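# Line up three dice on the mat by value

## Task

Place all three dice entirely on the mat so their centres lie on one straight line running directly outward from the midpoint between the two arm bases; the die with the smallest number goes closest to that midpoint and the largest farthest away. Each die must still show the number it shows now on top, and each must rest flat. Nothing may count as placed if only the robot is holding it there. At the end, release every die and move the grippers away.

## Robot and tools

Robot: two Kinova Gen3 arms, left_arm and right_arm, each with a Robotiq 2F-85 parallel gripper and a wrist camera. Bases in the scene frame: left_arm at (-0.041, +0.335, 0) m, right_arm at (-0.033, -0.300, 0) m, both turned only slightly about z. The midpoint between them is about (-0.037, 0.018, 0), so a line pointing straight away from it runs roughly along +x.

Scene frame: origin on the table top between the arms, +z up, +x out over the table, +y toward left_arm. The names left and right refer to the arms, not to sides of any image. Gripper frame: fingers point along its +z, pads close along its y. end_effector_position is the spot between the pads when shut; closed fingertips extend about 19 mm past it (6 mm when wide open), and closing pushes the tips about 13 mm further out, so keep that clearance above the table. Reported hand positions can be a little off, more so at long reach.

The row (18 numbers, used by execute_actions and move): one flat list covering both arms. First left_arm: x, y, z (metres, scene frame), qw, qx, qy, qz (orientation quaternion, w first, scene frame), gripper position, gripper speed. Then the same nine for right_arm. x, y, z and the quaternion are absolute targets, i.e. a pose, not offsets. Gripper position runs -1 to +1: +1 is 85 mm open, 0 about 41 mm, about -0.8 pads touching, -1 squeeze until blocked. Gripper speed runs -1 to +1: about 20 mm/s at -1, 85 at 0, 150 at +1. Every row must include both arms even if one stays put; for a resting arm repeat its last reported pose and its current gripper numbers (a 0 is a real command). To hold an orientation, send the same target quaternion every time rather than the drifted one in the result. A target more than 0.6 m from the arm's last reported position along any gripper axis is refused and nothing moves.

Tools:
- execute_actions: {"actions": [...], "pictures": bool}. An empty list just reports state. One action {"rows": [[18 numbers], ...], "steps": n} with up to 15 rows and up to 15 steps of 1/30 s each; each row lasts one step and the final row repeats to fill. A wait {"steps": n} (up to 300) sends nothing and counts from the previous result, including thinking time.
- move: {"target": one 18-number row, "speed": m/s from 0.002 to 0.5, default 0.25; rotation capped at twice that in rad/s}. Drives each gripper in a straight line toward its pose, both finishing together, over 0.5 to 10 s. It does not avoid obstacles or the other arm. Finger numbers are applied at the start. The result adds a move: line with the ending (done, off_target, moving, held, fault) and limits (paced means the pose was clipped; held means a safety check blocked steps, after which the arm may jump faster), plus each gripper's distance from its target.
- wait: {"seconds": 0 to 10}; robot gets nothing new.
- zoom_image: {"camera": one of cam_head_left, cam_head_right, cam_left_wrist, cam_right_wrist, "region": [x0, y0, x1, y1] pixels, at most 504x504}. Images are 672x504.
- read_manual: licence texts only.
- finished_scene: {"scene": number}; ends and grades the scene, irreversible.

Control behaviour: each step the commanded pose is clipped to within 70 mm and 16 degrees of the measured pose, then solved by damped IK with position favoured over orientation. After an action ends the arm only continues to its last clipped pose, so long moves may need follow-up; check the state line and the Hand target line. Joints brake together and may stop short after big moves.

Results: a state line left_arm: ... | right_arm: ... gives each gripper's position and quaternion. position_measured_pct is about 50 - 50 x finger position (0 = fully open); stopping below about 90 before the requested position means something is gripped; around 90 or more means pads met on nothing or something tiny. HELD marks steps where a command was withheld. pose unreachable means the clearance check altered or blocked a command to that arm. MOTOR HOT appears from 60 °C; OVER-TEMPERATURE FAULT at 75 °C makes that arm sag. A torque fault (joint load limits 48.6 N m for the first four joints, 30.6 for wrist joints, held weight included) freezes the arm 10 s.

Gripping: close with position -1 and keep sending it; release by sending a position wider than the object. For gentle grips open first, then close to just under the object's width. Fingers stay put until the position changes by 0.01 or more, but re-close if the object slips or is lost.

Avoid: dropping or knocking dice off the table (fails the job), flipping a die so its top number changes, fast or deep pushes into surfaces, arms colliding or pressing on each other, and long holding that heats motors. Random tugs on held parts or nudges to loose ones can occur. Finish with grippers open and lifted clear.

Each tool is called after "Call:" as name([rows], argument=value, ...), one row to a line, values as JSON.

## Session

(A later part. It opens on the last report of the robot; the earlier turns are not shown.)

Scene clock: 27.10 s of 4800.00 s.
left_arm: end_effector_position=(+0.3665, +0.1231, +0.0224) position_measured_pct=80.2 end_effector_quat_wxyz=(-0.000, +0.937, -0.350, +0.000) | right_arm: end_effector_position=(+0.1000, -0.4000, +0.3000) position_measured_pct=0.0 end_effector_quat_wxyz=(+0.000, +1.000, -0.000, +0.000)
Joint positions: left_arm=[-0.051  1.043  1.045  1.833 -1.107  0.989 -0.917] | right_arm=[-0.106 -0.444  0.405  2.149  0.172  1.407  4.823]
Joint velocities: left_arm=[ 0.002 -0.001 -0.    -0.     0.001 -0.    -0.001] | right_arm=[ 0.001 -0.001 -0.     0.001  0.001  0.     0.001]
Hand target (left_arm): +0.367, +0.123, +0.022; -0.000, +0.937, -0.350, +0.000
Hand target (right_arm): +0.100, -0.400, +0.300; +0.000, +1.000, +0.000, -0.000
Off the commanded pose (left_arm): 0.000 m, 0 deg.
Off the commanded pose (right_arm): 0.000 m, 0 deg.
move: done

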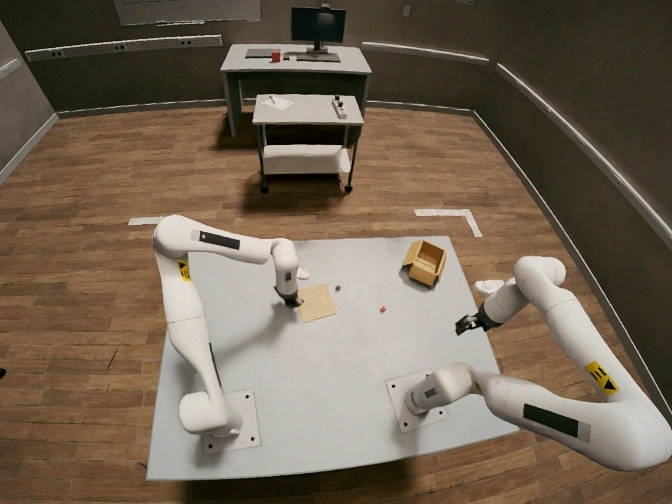

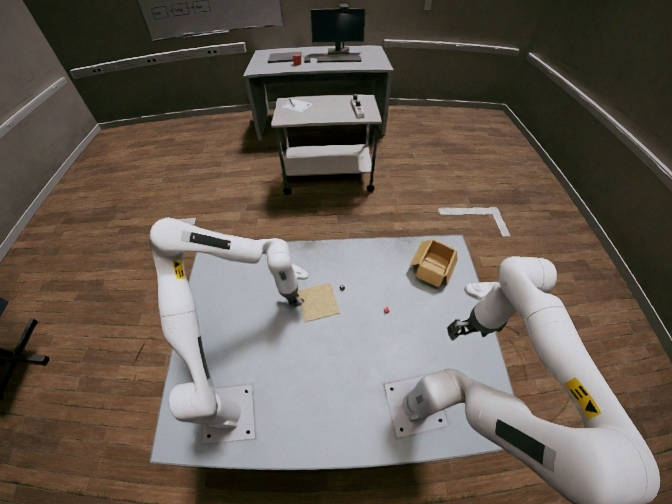

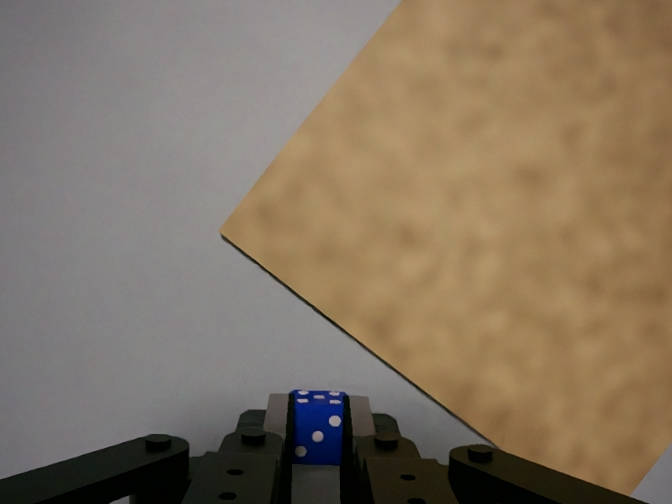

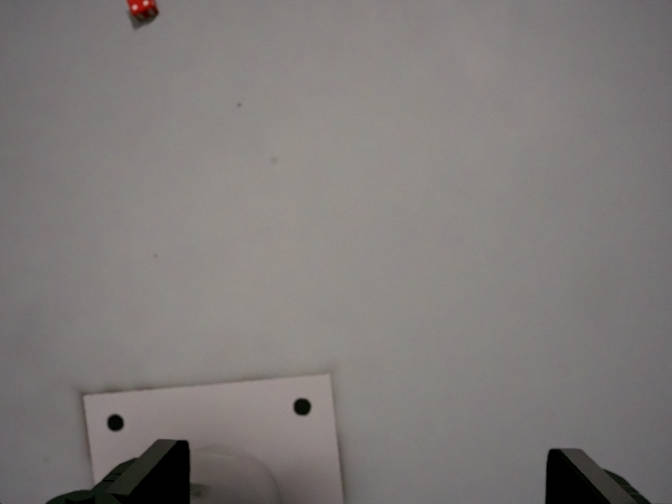

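Call:
move(target=[0.36,0.11,0.07,0,0.97,-0.24,0,-1,0.5, 0.1,-0.4,0.3,0,1,0,0,1,0], speed=0.15)

Call:
move(target=[0.331,0.0222,0.06,0,1,0,0,-1,0.5, 0.1,-0.4,0.3,0,1,0,0,1,0], speed=0.15)

Call:
move(target=[0.331,0.0222,0.024,0,1,0,0,-1,0.5, 0.1,-0.4,0.3,0,1,0,0,1,0], speed=0.05)

Call:
move(target=[0.331,0.0222,0.024,0,1,0,0,1,0.5, 0.1,-0.4,0.3,0,1,0,0,1,0])

Call:
move(target=[0.34,-0.01,0.12,0,1,0,0,1,0.5, 0.1,-0.4,0.3,0,1,0,0,1,0], speed=0.15)

Scene clock: 33.63 s of 4800.00 s.
left_arm: end_effector_position=(+0.3599, +0.1100, +0.0697) position_measured_pct=80.2 end_effector_quat_wxyz=(+0.000, +0.971, -0.240, -0.000) | right_arm: end_effector_position=(+0.1000, -0.4000, +0.3000) position_measured_pct=0.0 end_effector_quat_wxyz=(+0.000, +1.000, -0.000, +0.000)
Joint positions: left_arm=[-0.037  0.944  1.079  1.805 -0.976  1.038 -0.744] | right_arm=[-0.106 -0.444  0.405  2.149  0.172  1.407  4.823]
Joint velocities: left_arm=[-0.    -0.005  0.003 -0.001 -0.002  0.002  0.001] | right_arm=[-0.     0.001  0.     0.001 -0.001 -0.    -0.001]
Hand target (left_arm): +0.360, +0.110, +0.070; +0.000, +0.971, -0.240, -0.000
Hand target (right_arm): +0.100, -0.400, +0.300; +0.000, +1.000, +0.000, -0.000
Off the commanded pose (left_arm): 0.000 m, 0 deg.
Off the commanded pose (right_arm): 0.000 m, 0 deg.
After step 90, 2.50 s passed at rest.
move: done

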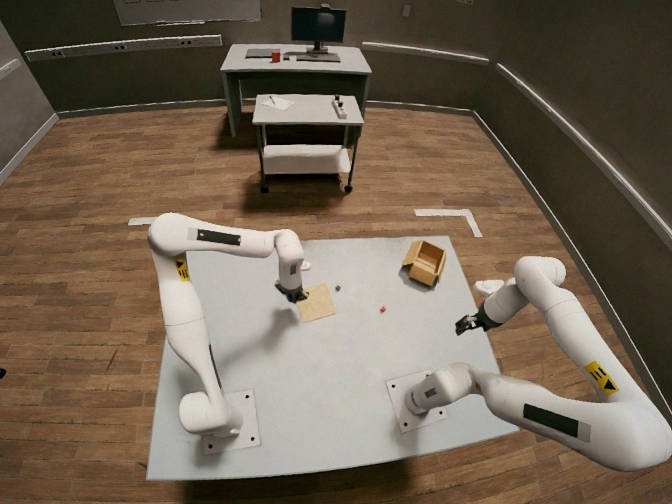

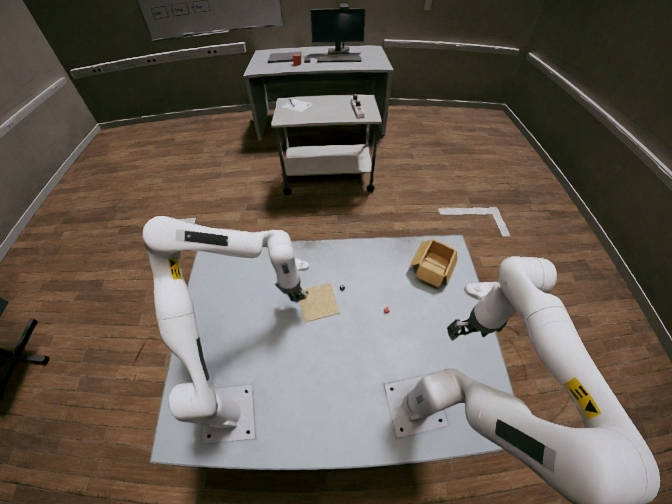

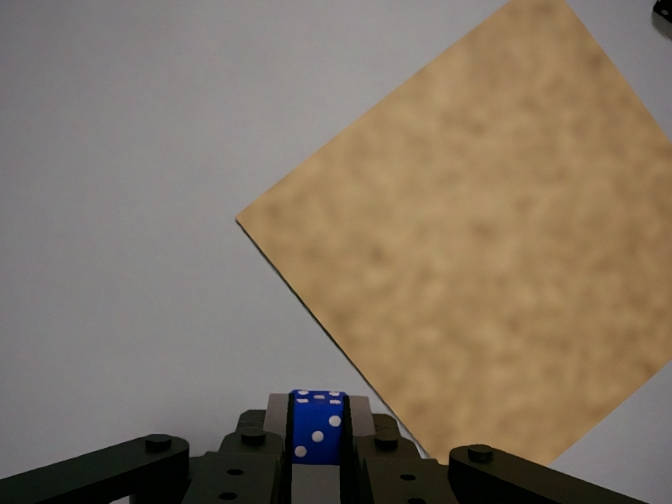

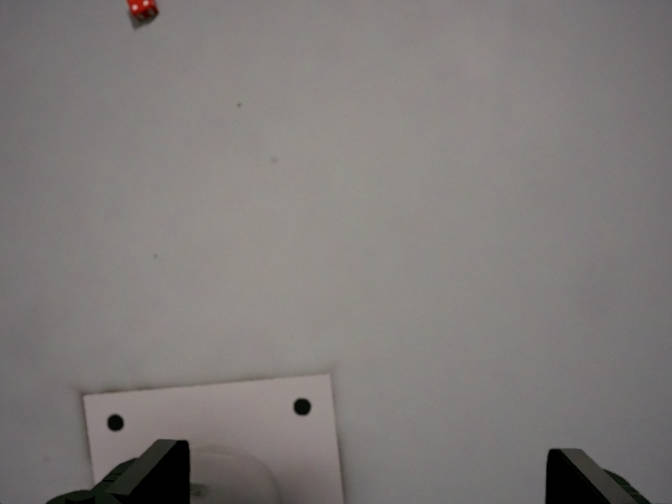

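Scene clock: 35.53 s of 4800.00 s.
left_arm: end_effector_position=(+0.3319, +0.0227, +0.0600) position_measured_pct=80.2 end_effector_quat_wxyz=(-0.000, +1.000, +0.001, +0.000) | right_arm: end_effector_position=(+0.1000, -0.4000, +0.3000) position_measured_pct=0.0 end_effector_quat_wxyz=(+0.000, +1.000, -0.000, +0.000)
Joint positions: left_arm=[ 0.233  0.93   0.943  1.714 -0.892  0.987 -0.176] | right_arm=[-0.106 -0.444  0.405  2.149  0.172  1.407  4.823]
Joint velocities: left_arm=[ 0.002 -0.004 -0.005 -0.012 -0.025 -0.005  0.   ] | right_arm=[0.001 0.001 0.001 0.    0.001 0.    0.001]
Hand target (left_arm): +0.331, +0.022, +0.060; -0.000, +1.000, +0.000, +0.000
Hand target (right_arm): +0.100, -0.400, +0.300; +0.000, +1.000, +0.000, -0.000
Off the commanded pose (left_arm): 0.001 m, 0 deg.
Off the commanded pose (right_arm): 0.000 m, 0 deg.
move: done

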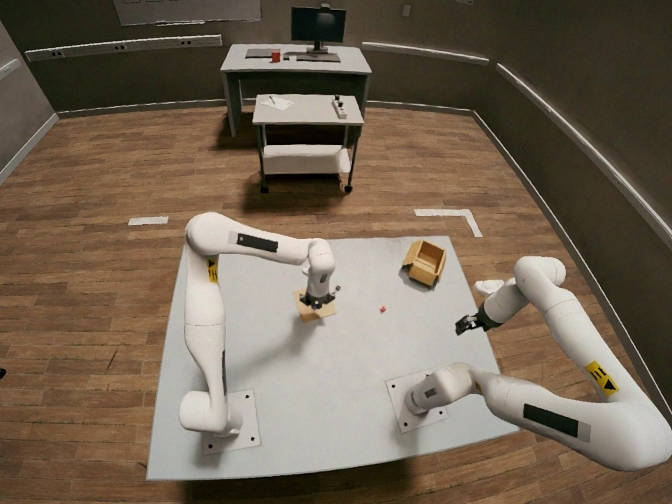

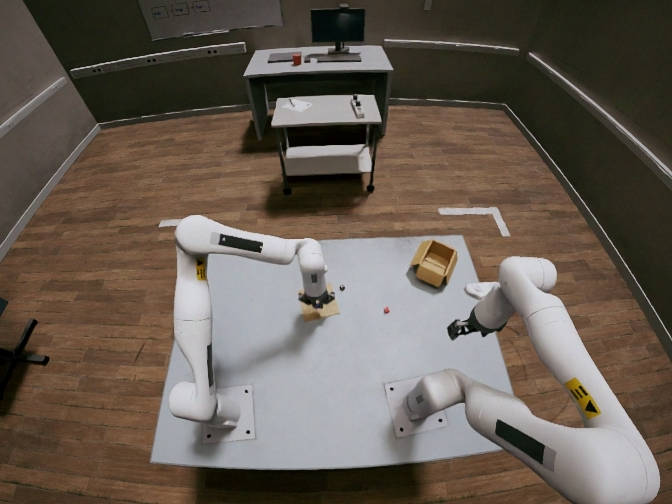

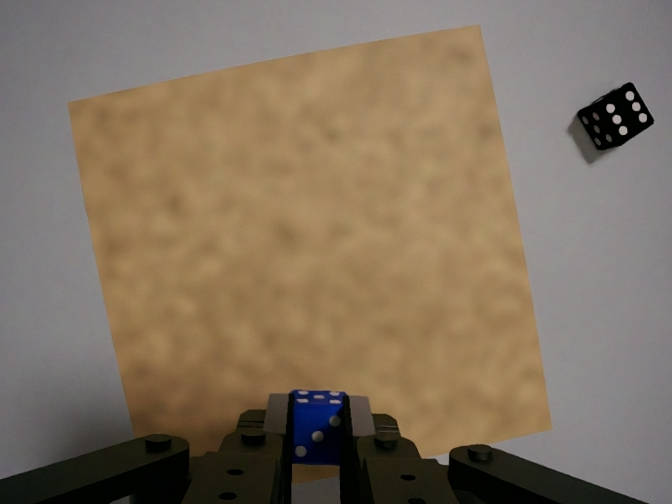

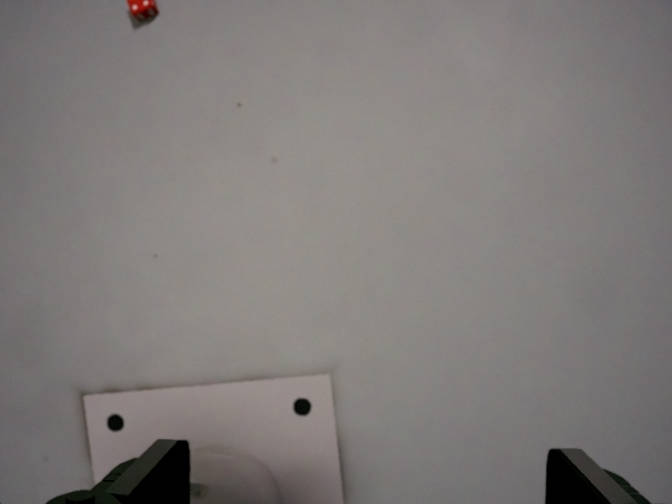

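Scene clock: 36.50 s of 4800.00 s.
left_arm: end_effector_position=(+0.3317, +0.0217, +0.0263) position_measured_pct=80.2 end_effector_quat_wxyz=(+0.001, +1.000, -0.000, +0.002) | right_arm: end_effector_position=(+0.1000, -0.4000, +0.3000) position_measured_pct=0.0 end_effector_quat_wxyz=(+0.000, +1.000, -0.000, +0.000)
Joint positions: left_arm=[ 0.258  0.981  0.894  1.733 -0.952  0.921 -0.133] | right_arm=[-0.106 -0.444  0.405  2.149  0.172  1.407  4.823]
Joint velocities: left_arm=[ 0.001 -0.     0.001  0.     0.    -0.    -0.   ] | right_arm=[ 0.001 -0.001  0.     0.001 -0.001 -0.     0.002]
Hand target (left_arm): +0.331, +0.022, +0.024; -0.000, +1.000, +0.000, +0.000
Hand target (right_arm): +0.100, -0.400, +0.300; +0.000, +1.000, +0.000, -0.000
Off the commanded pose (left_arm): 0.002 m, 0 deg.
Off the commanded pose (right_arm): 0.000 m, 0 deg.
move: done

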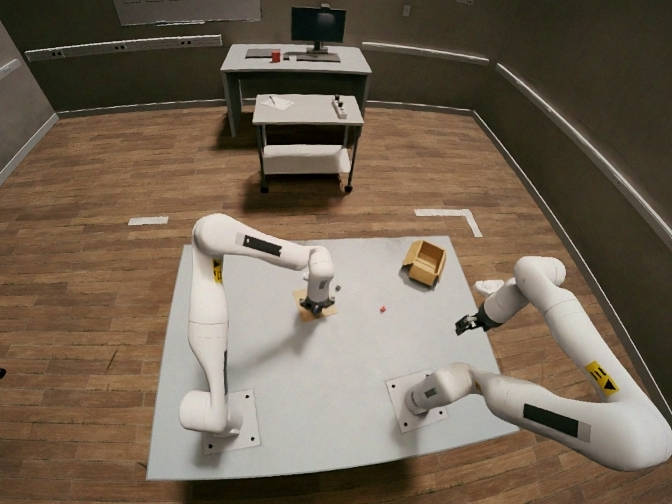

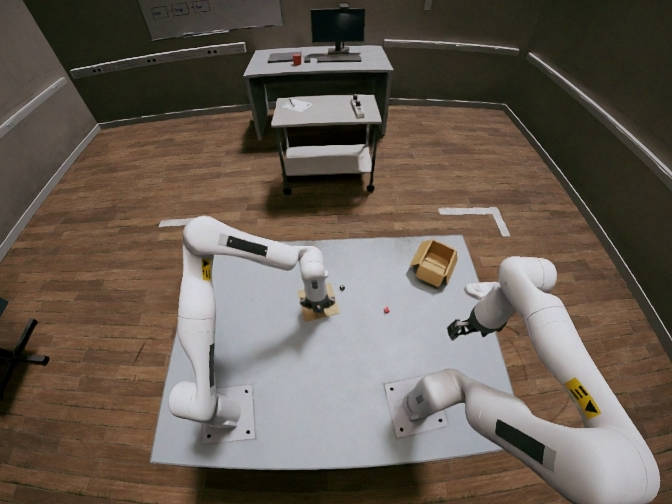

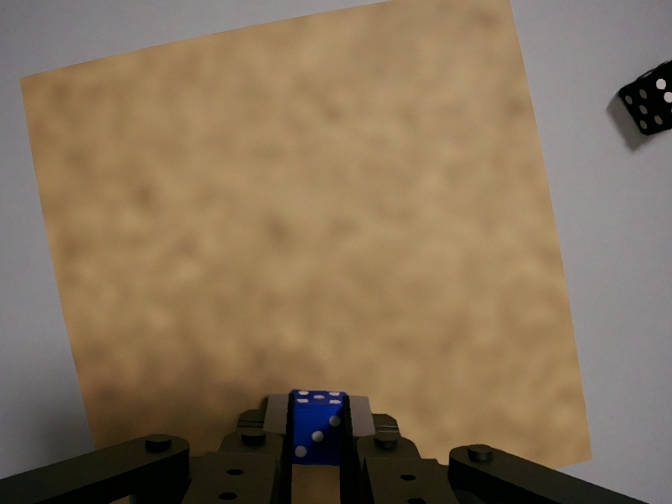

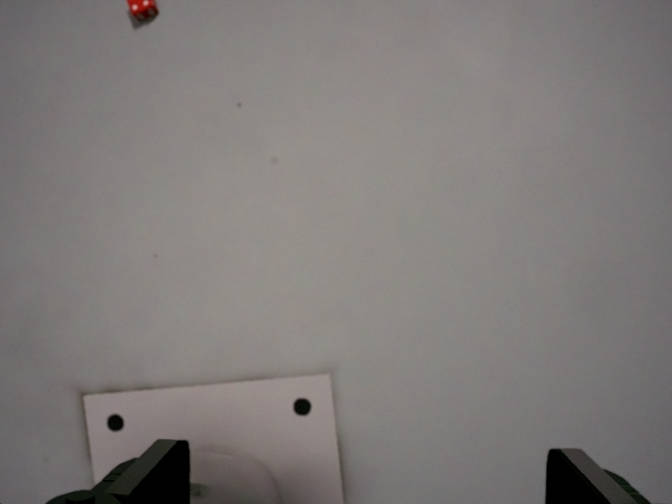

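Scene clock: 37.53 s of 4800.00 s.
left_arm: end_effector_position=(+0.3310, +0.0222, +0.0240) position_measured_pct=0.0 end_effector_quat_wxyz=(+0.000, +1.000, -0.000, +0.000) | right_arm: end_effector_position=(+0.1000, -0.4000, +0.3000) position_measured_pct=0.0 end_effector_quat_wxyz=(+0.000, +1.000, -0.000, +0.000)
Joint positions: left_arm=[ 0.259  0.985  0.891  1.733 -0.952  0.92  -0.134] | right_arm=[-0.106 -0.444  0.405  2.149  0.172  1.407  4.823]
Joint velocities: left_arm=[ 0.     0.     0.001  0.001  0.003  0.001 -0.   ] | right_arm=[ 0.001 -0.001  0.    -0.    -0.     0.    -0.001]
Hand target (left_arm): +0.331, +0.022, +0.024; +0.000, +1.000, -0.000, -0.000
Hand target (right_arm): +0.100, -0.400, +0.300; +0.000, +1.000, +0.000, -0.000
Off the commanded pose (left_arm): 0.000 m, 0 deg.
Off the commanded pose (right_arm): 0.000 m, 0 deg.
move: done

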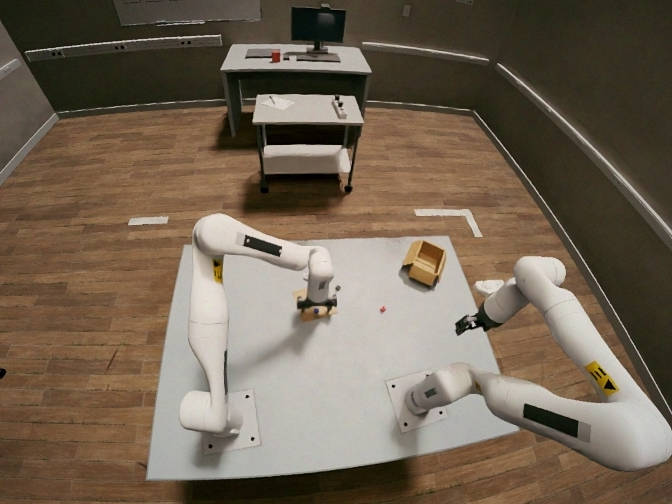

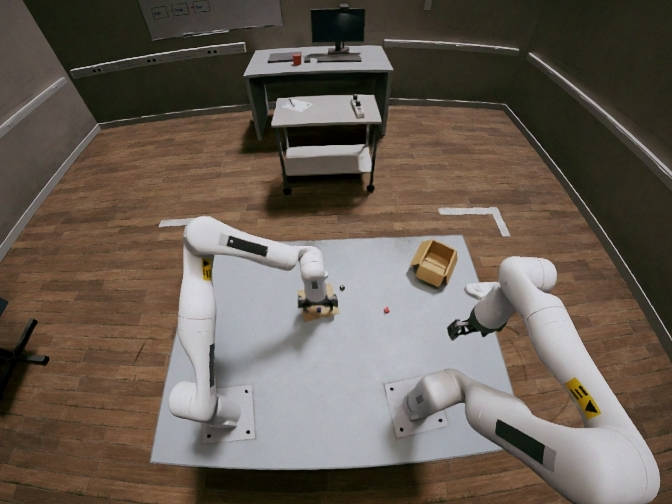

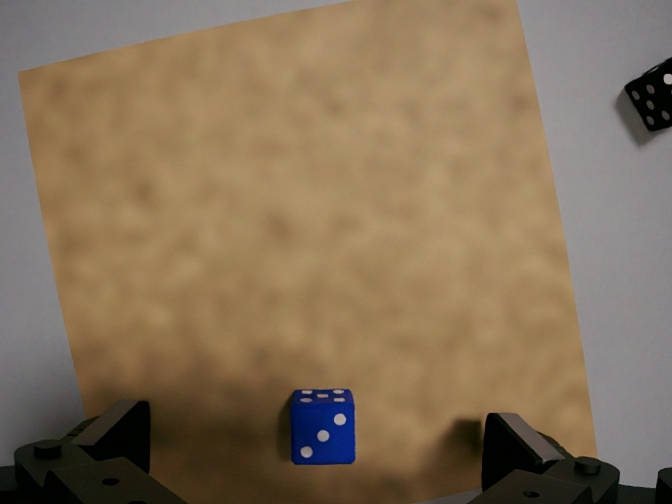

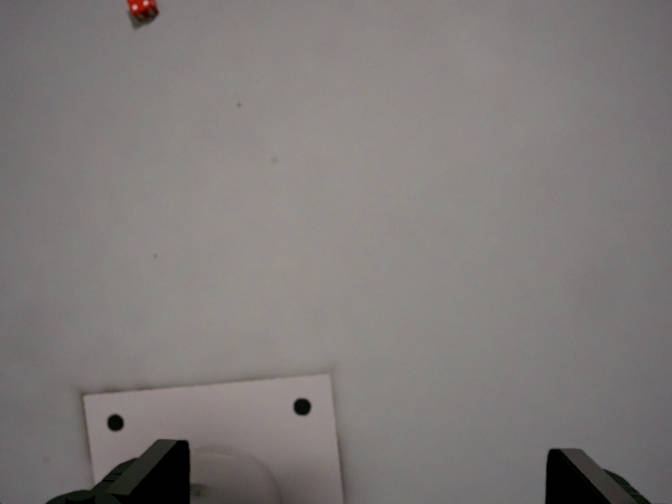

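Scene clock: 38.57 s of 4800.00 s.
left_arm: end_effector_position=(+0.3400, -0.0101, +0.1198) position_measured_pct=0.0 end_effector_quat_wxyz=(+0.000, +1.000, -0.000, -0.000) | right_arm: end_effector_position=(+0.1000, -0.4000, +0.3000) position_measured_pct=0.0 end_effector_quat_wxyz=(+0.000, +1.000, -0.000, +0.000)
Joint positions: left_arm=[ 0.277  0.887  1.006  1.557 -0.799  1.152 -0.242] | right_arm=[-0.106 -0.444  0.405  2.149  0.172  1.407  4.823]
Joint velocities: left_arm=[ 0.    -0.001  0.001 -0.002  0.001  0.    -0.001] | right_arm=[-0.002  0.    -0.    -0.     0.001  0.     0.   ]
Hand target (left_arm): +0.340, -0.010, +0.120; +0.000, +1.000, -0.000, -0.000
Hand target (right_arm): +0.100, -0.400, +0.300; +0.000, +1.000, +0.000, -0.000
Off the commanded pose (left_arm): 0.000 m, 0 deg.
Off the commanded pose (right_arm): 0.000 m, 0 deg.
move: done

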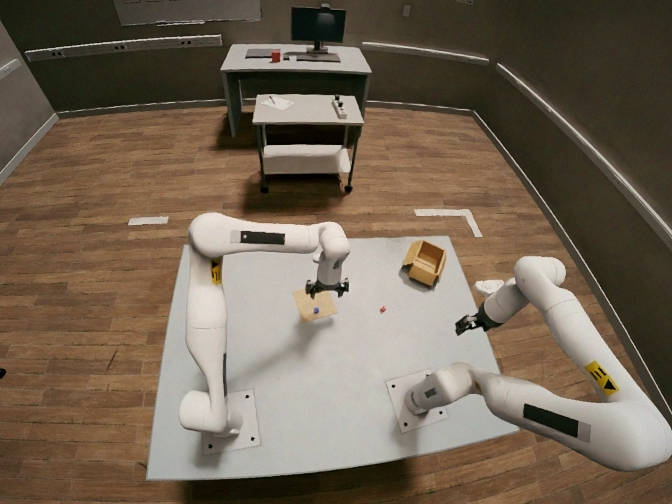

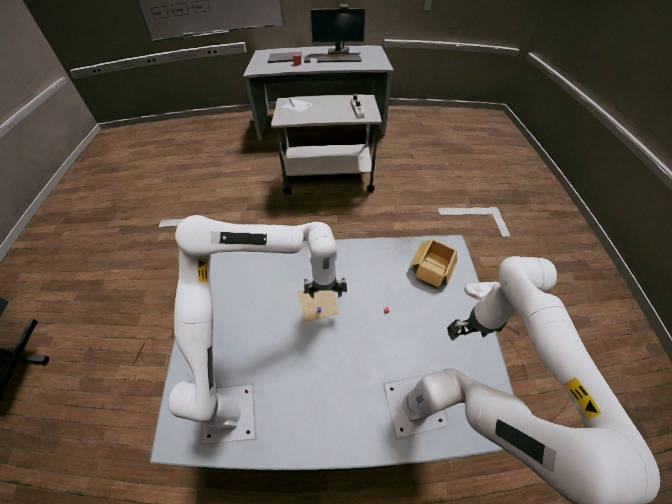

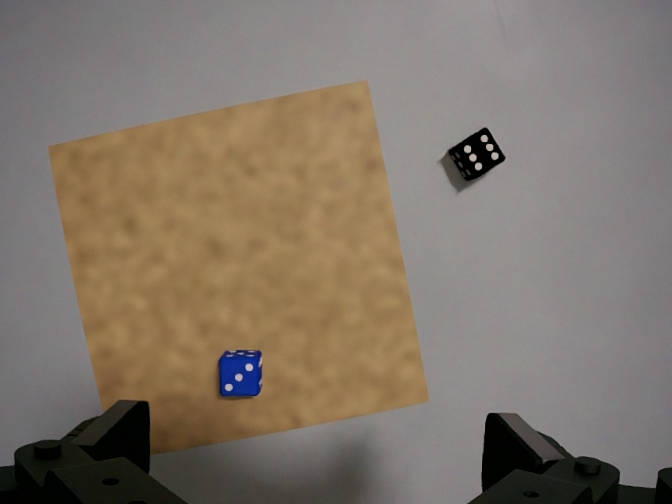

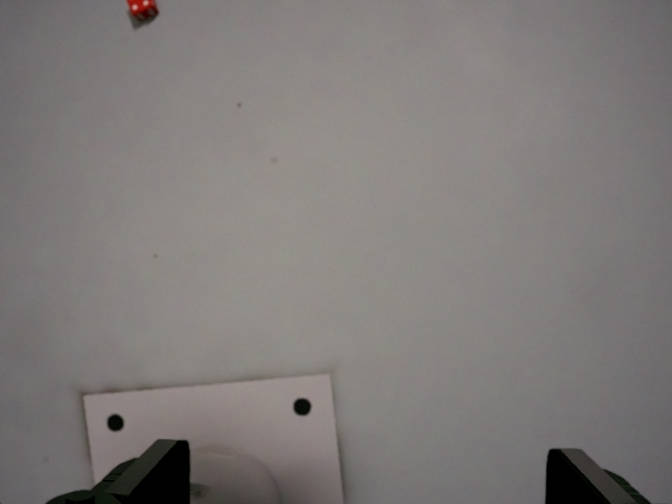

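Call:
move(target=[0.41,-0.071,0.10,0,0.9763,0.2164,0,1,0, 0.1,-0.4,0.3,0,1,0,0,1,0])

Scene clock: 49.27 s of 4800.00 s.
left_arm: end_effector_position=(+0.4105, -0.0709, +0.1005) position_measured_pct=0.0 end_effector_quat_wxyz=(+0.001, +0.976, +0.217, -0.000) | right_arm: end_effector_position=(+0.1000, -0.4000, +0.3000) position_measured_pct=0.0 end_effector_quat_wxyz=(+0.000, +1.000, -0.000, +0.000)
Joint positions: left_arm=[ 0.45   1.032  0.869  1.17  -0.76   1.255  0.02 ] | right_arm=[-0.106 -0.444  0.405  2.149  0.172  1.407  4.823]
Joint velocities: left_arm=[ 0.008  0.005 -0.    -0.003  0.    -0.     0.   ] | right_arm=[ 0.003 -0.002 -0.     0.     0.002  0.    -0.   ]
Hand target (left_arm): +0.410, -0.071, +0.100; +0.000, +0.976, +0.216, -0.000
Hand target (right_arm): +0.100, -0.400, +0.300; +0.000, +1.000, +0.000, -0.000
Off the commanded pose (left_arm): 0.001 m, 0 deg.
Off the commanded pose (right_arm): 0.000 m, 0 deg.
After step 90, 6.43 s passed at rest.
move: done

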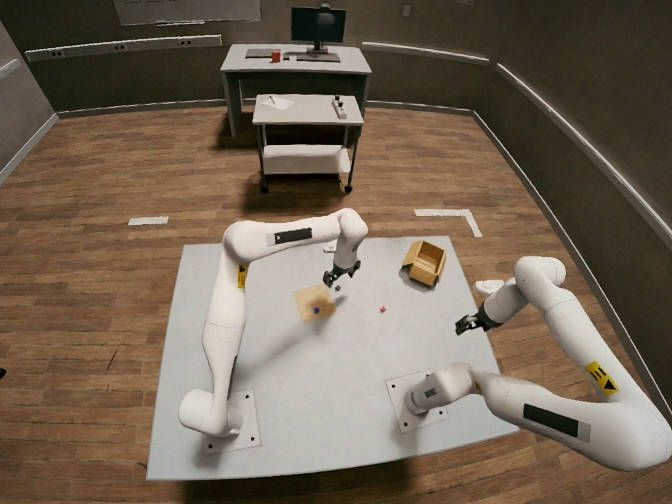

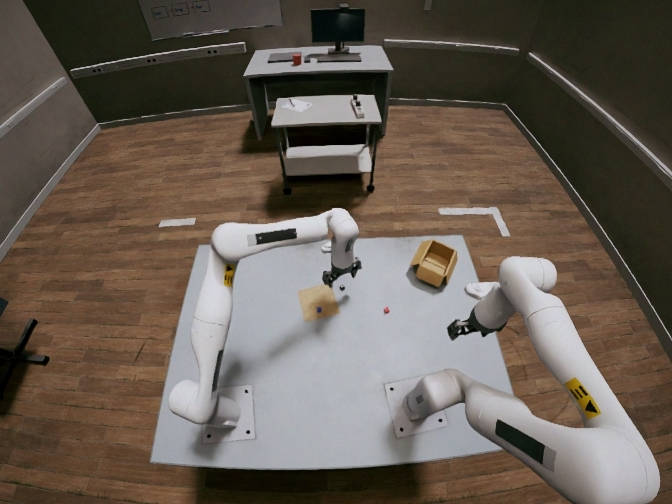

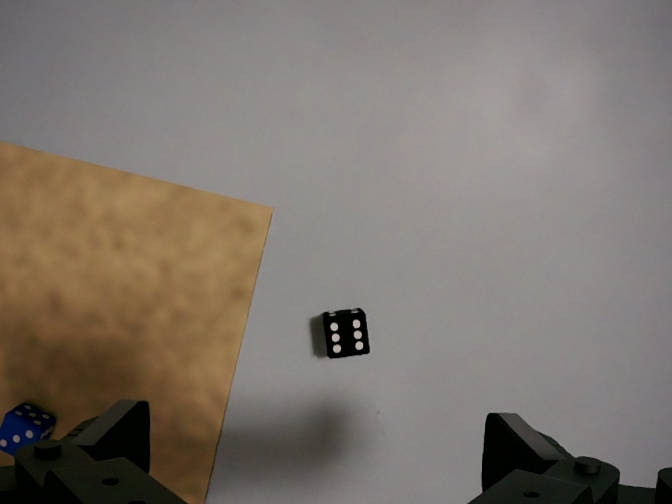

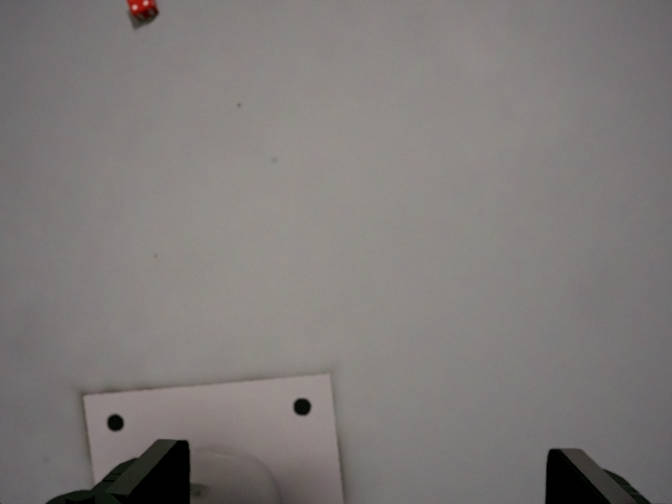

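Call:
move(target=[0.4135,-0.0833,0.05,0,0.9848,0.1736,0,1,0, 0.1,-0.4,0.3,0,1,0,0,1,0])

Scene clock: 54.27 s of 4800.00 s.
left_arm: end_effector_position=(+0.4137, -0.0832, +0.0503) position_measured_pct=0.0 end_effector_quat_wxyz=(+0.000, +0.985, +0.174, +0.000) | right_arm: end_effector_position=(+0.1000, -0.4000, +0.3000) position_measured_pct=0.0 end_effector_quat_wxyz=(+0.000, +1.000, -0.000, +0.000)
Joint positions: left_arm=[ 0.477  1.119  0.85   1.157 -0.814  1.194 -0.039] | right_arm=[-0.106 -0.444  0.405  2.149  0.172  1.407  4.823]
Joint velocities: left_arm=[ 0.002  0.004 -0.001 -0.001 -0.    -0.001 -0.001] | right_arm=[ 0.001  0.001 -0.001 -0.001  0.001  0.    -0.001]
Hand target (left_arm): +0.414, -0.083, +0.050; +0.000, +0.985, +0.174, +0.000
Hand target (right_arm): +0.100, -0.400, +0.300; +0.000, +1.000, +0.000, -0.000
Off the commanded pose (left_arm): 0.000 m, 0 deg.
Off the commanded pose (right_arm): 0.000 m, 0 deg.
After step 90, 1.27 s passed at rest.
move: done

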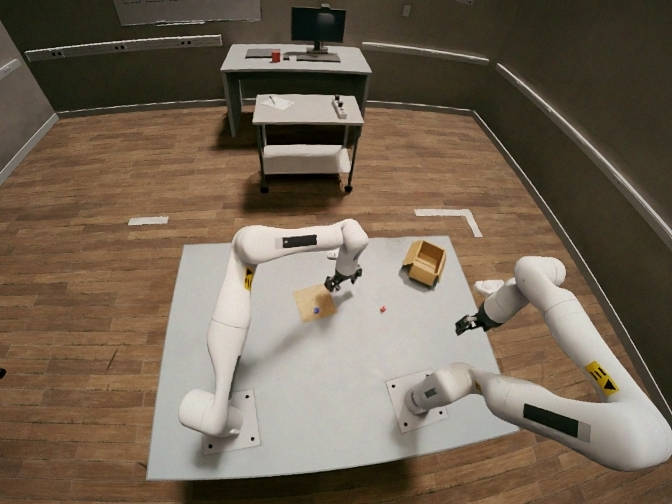

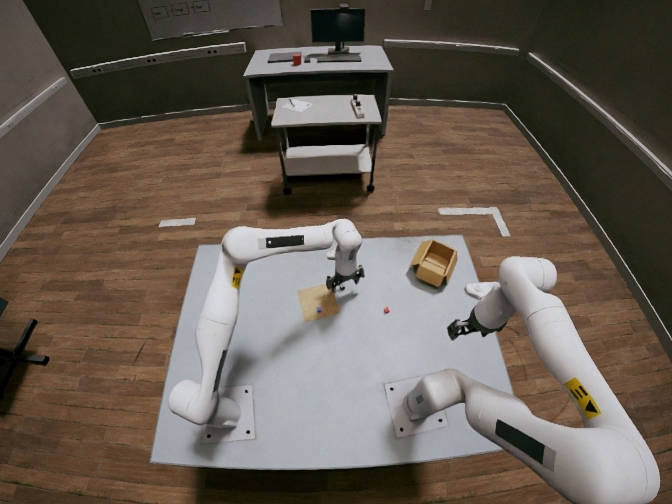

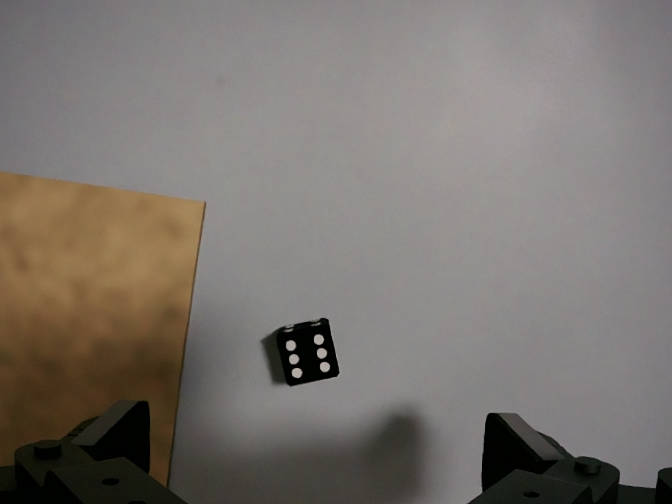

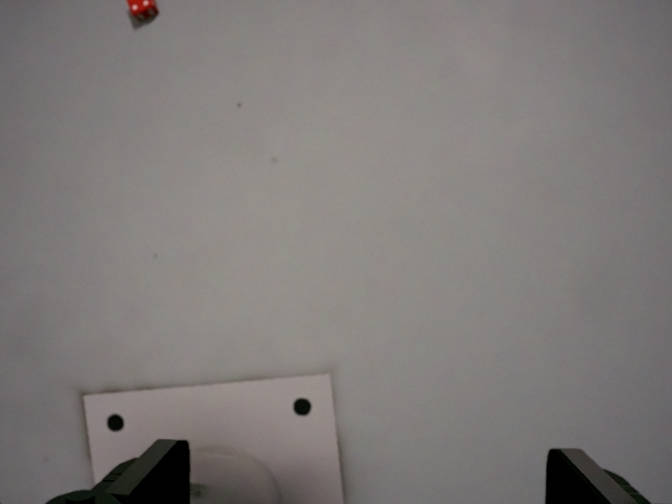

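Call:
move(target=[0.426,-0.0845,0.045,0,0.9962,0.0872,0,1,0, 0.1,-0.4,0.3,0,1,0,0,1,0])

Scene clock: 58.23 s of 4800.00 s.
left_arm: end_effector_position=(+0.4261, -0.0846, +0.0453) position_measured_pct=0.0 end_effector_quat_wxyz=(+0.000, +0.996, +0.087, +0.000) | right_arm: end_effector_position=(+0.1000, -0.4000, +0.3000) position_measured_pct=0.0 end_effector_quat_wxyz=(+0.000, +1.000, -0.000, +0.000)
Joint positions: left_arm=[ 0.472  1.155  0.879  1.108 -0.847  1.222 -0.229] | right_arm=[-0.106 -0.444  0.405  2.149  0.172  1.407  4.823]
Joint velocities: left_arm=[-0.001  0.004 -0.001 -0.002  0.002 -0.001 -0.001] | right_arm=[ 0.001 -0.     0.    -0.001 -0.001  0.     0.   ]
Hand target (left_arm): +0.426, -0.085, +0.045; +0.000, +0.996, +0.087, -0.000
Hand target (right_arm): +0.100, -0.400, +0.300; +0.000, +1.000, -0.000, -0.000
Off the commanded pose (left_arm): 0.000 m, 0 deg.
Off the commanded pose (right_arm): 0.000 m, 0 deg.
After step 90, 0.27 s passed at rest.
move: done

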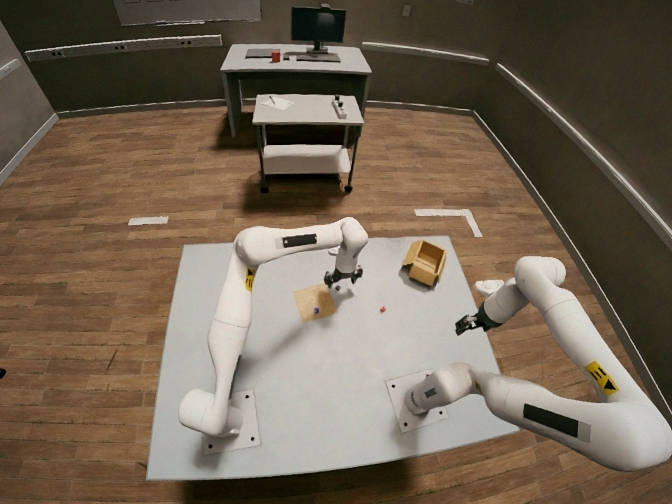

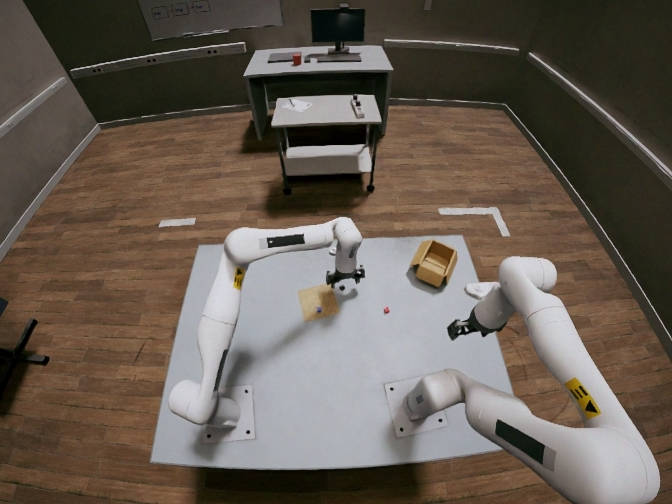

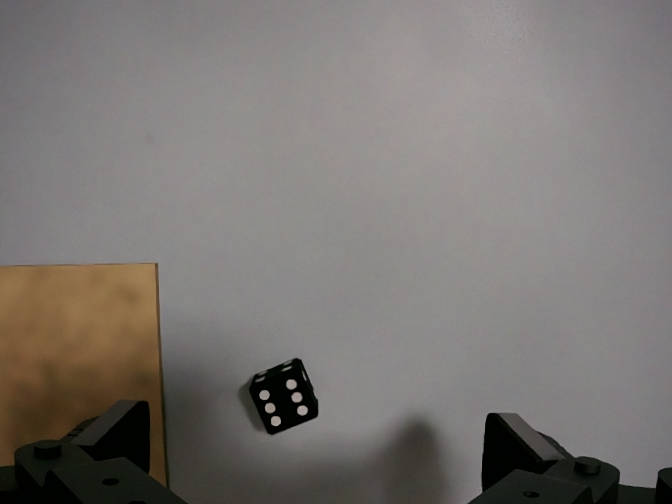

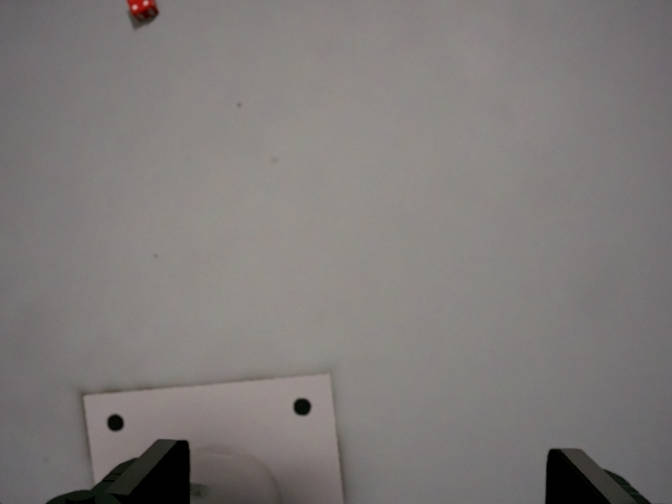

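Call:
move(target=[0.4297,-0.0755,0.045,0,0.9659,0.2588,0,1,0, 0.1,-0.4,0.3,0,1,0,0,1,0])

Scene clock: 63.03 s of 4800.00 s.
left_arm: end_effector_position=(+0.4296, -0.0755, +0.0449) position_measured_pct=0.0 end_effector_quat_wxyz=(-0.000, +0.966, +0.259, -0.000) | right_arm: end_effector_position=(+0.1000, -0.4000, +0.3000) position_measured_pct=0.0 end_effector_quat_wxyz=(+0.000, +1.000, -0.000, +0.000)
Joint positions: left_arm=[ 0.472  1.128  0.816  1.124 -0.788  1.189  0.084] | right_arm=[-0.106 -0.444  0.405  2.149  0.172  1.407  4.823]
Joint velocities: left_arm=[-0.001 -0.002  0.002  0.    -0.002 -0.001  0.001] | right_arm=[ 0.001  0.001  0.     0.001 -0.002  0.    -0.   ]
Hand target (left_arm): +0.430, -0.075, +0.045; +0.000, +0.966, +0.259, -0.000
Hand target (right_arm): +0.100, -0.400, +0.300; +0.000, +1.000, +0.000, -0.000
Off the commanded pose (left_arm): 0.000 m, 0 deg.
Off the commanded pose (right_arm): 0.000 m, 0 deg.
After step 90, 0.77 s passed at rest.
move: done

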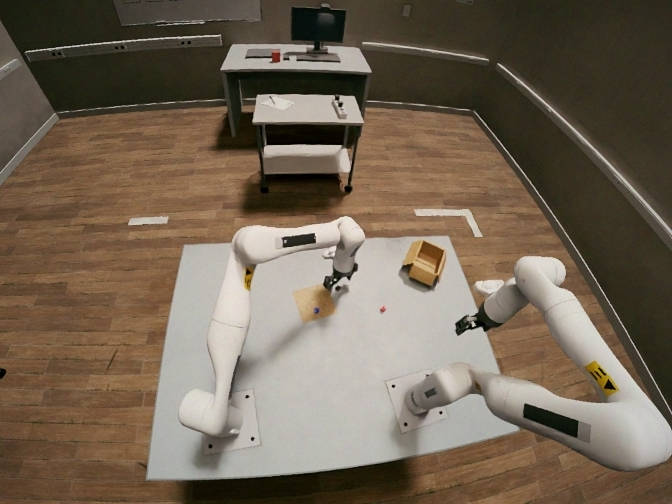

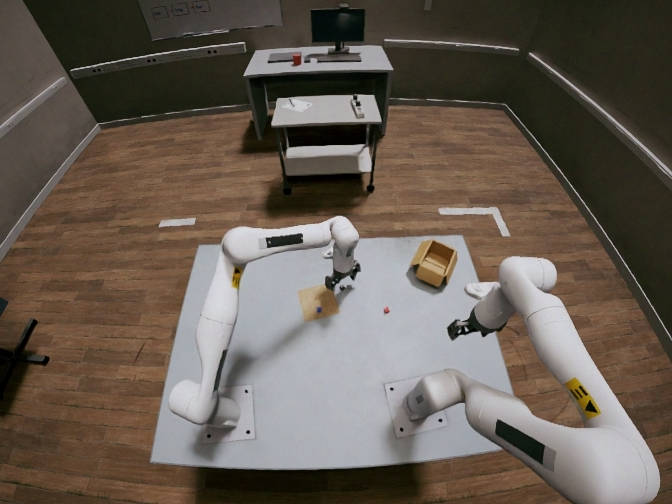

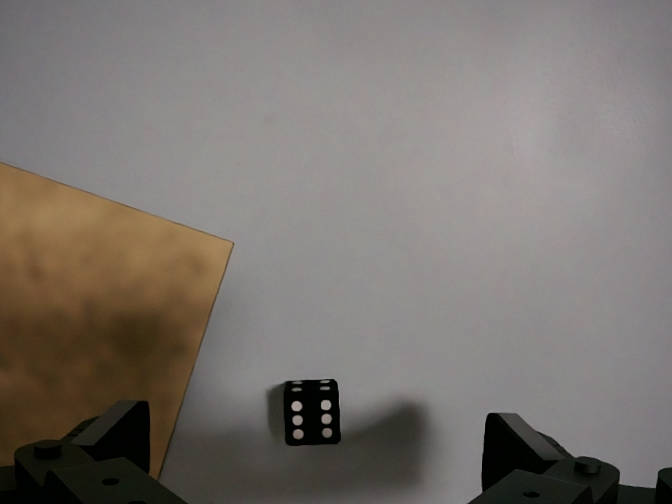

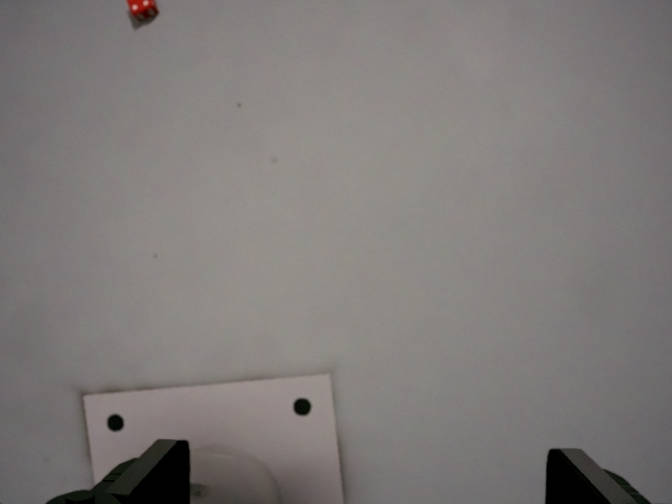

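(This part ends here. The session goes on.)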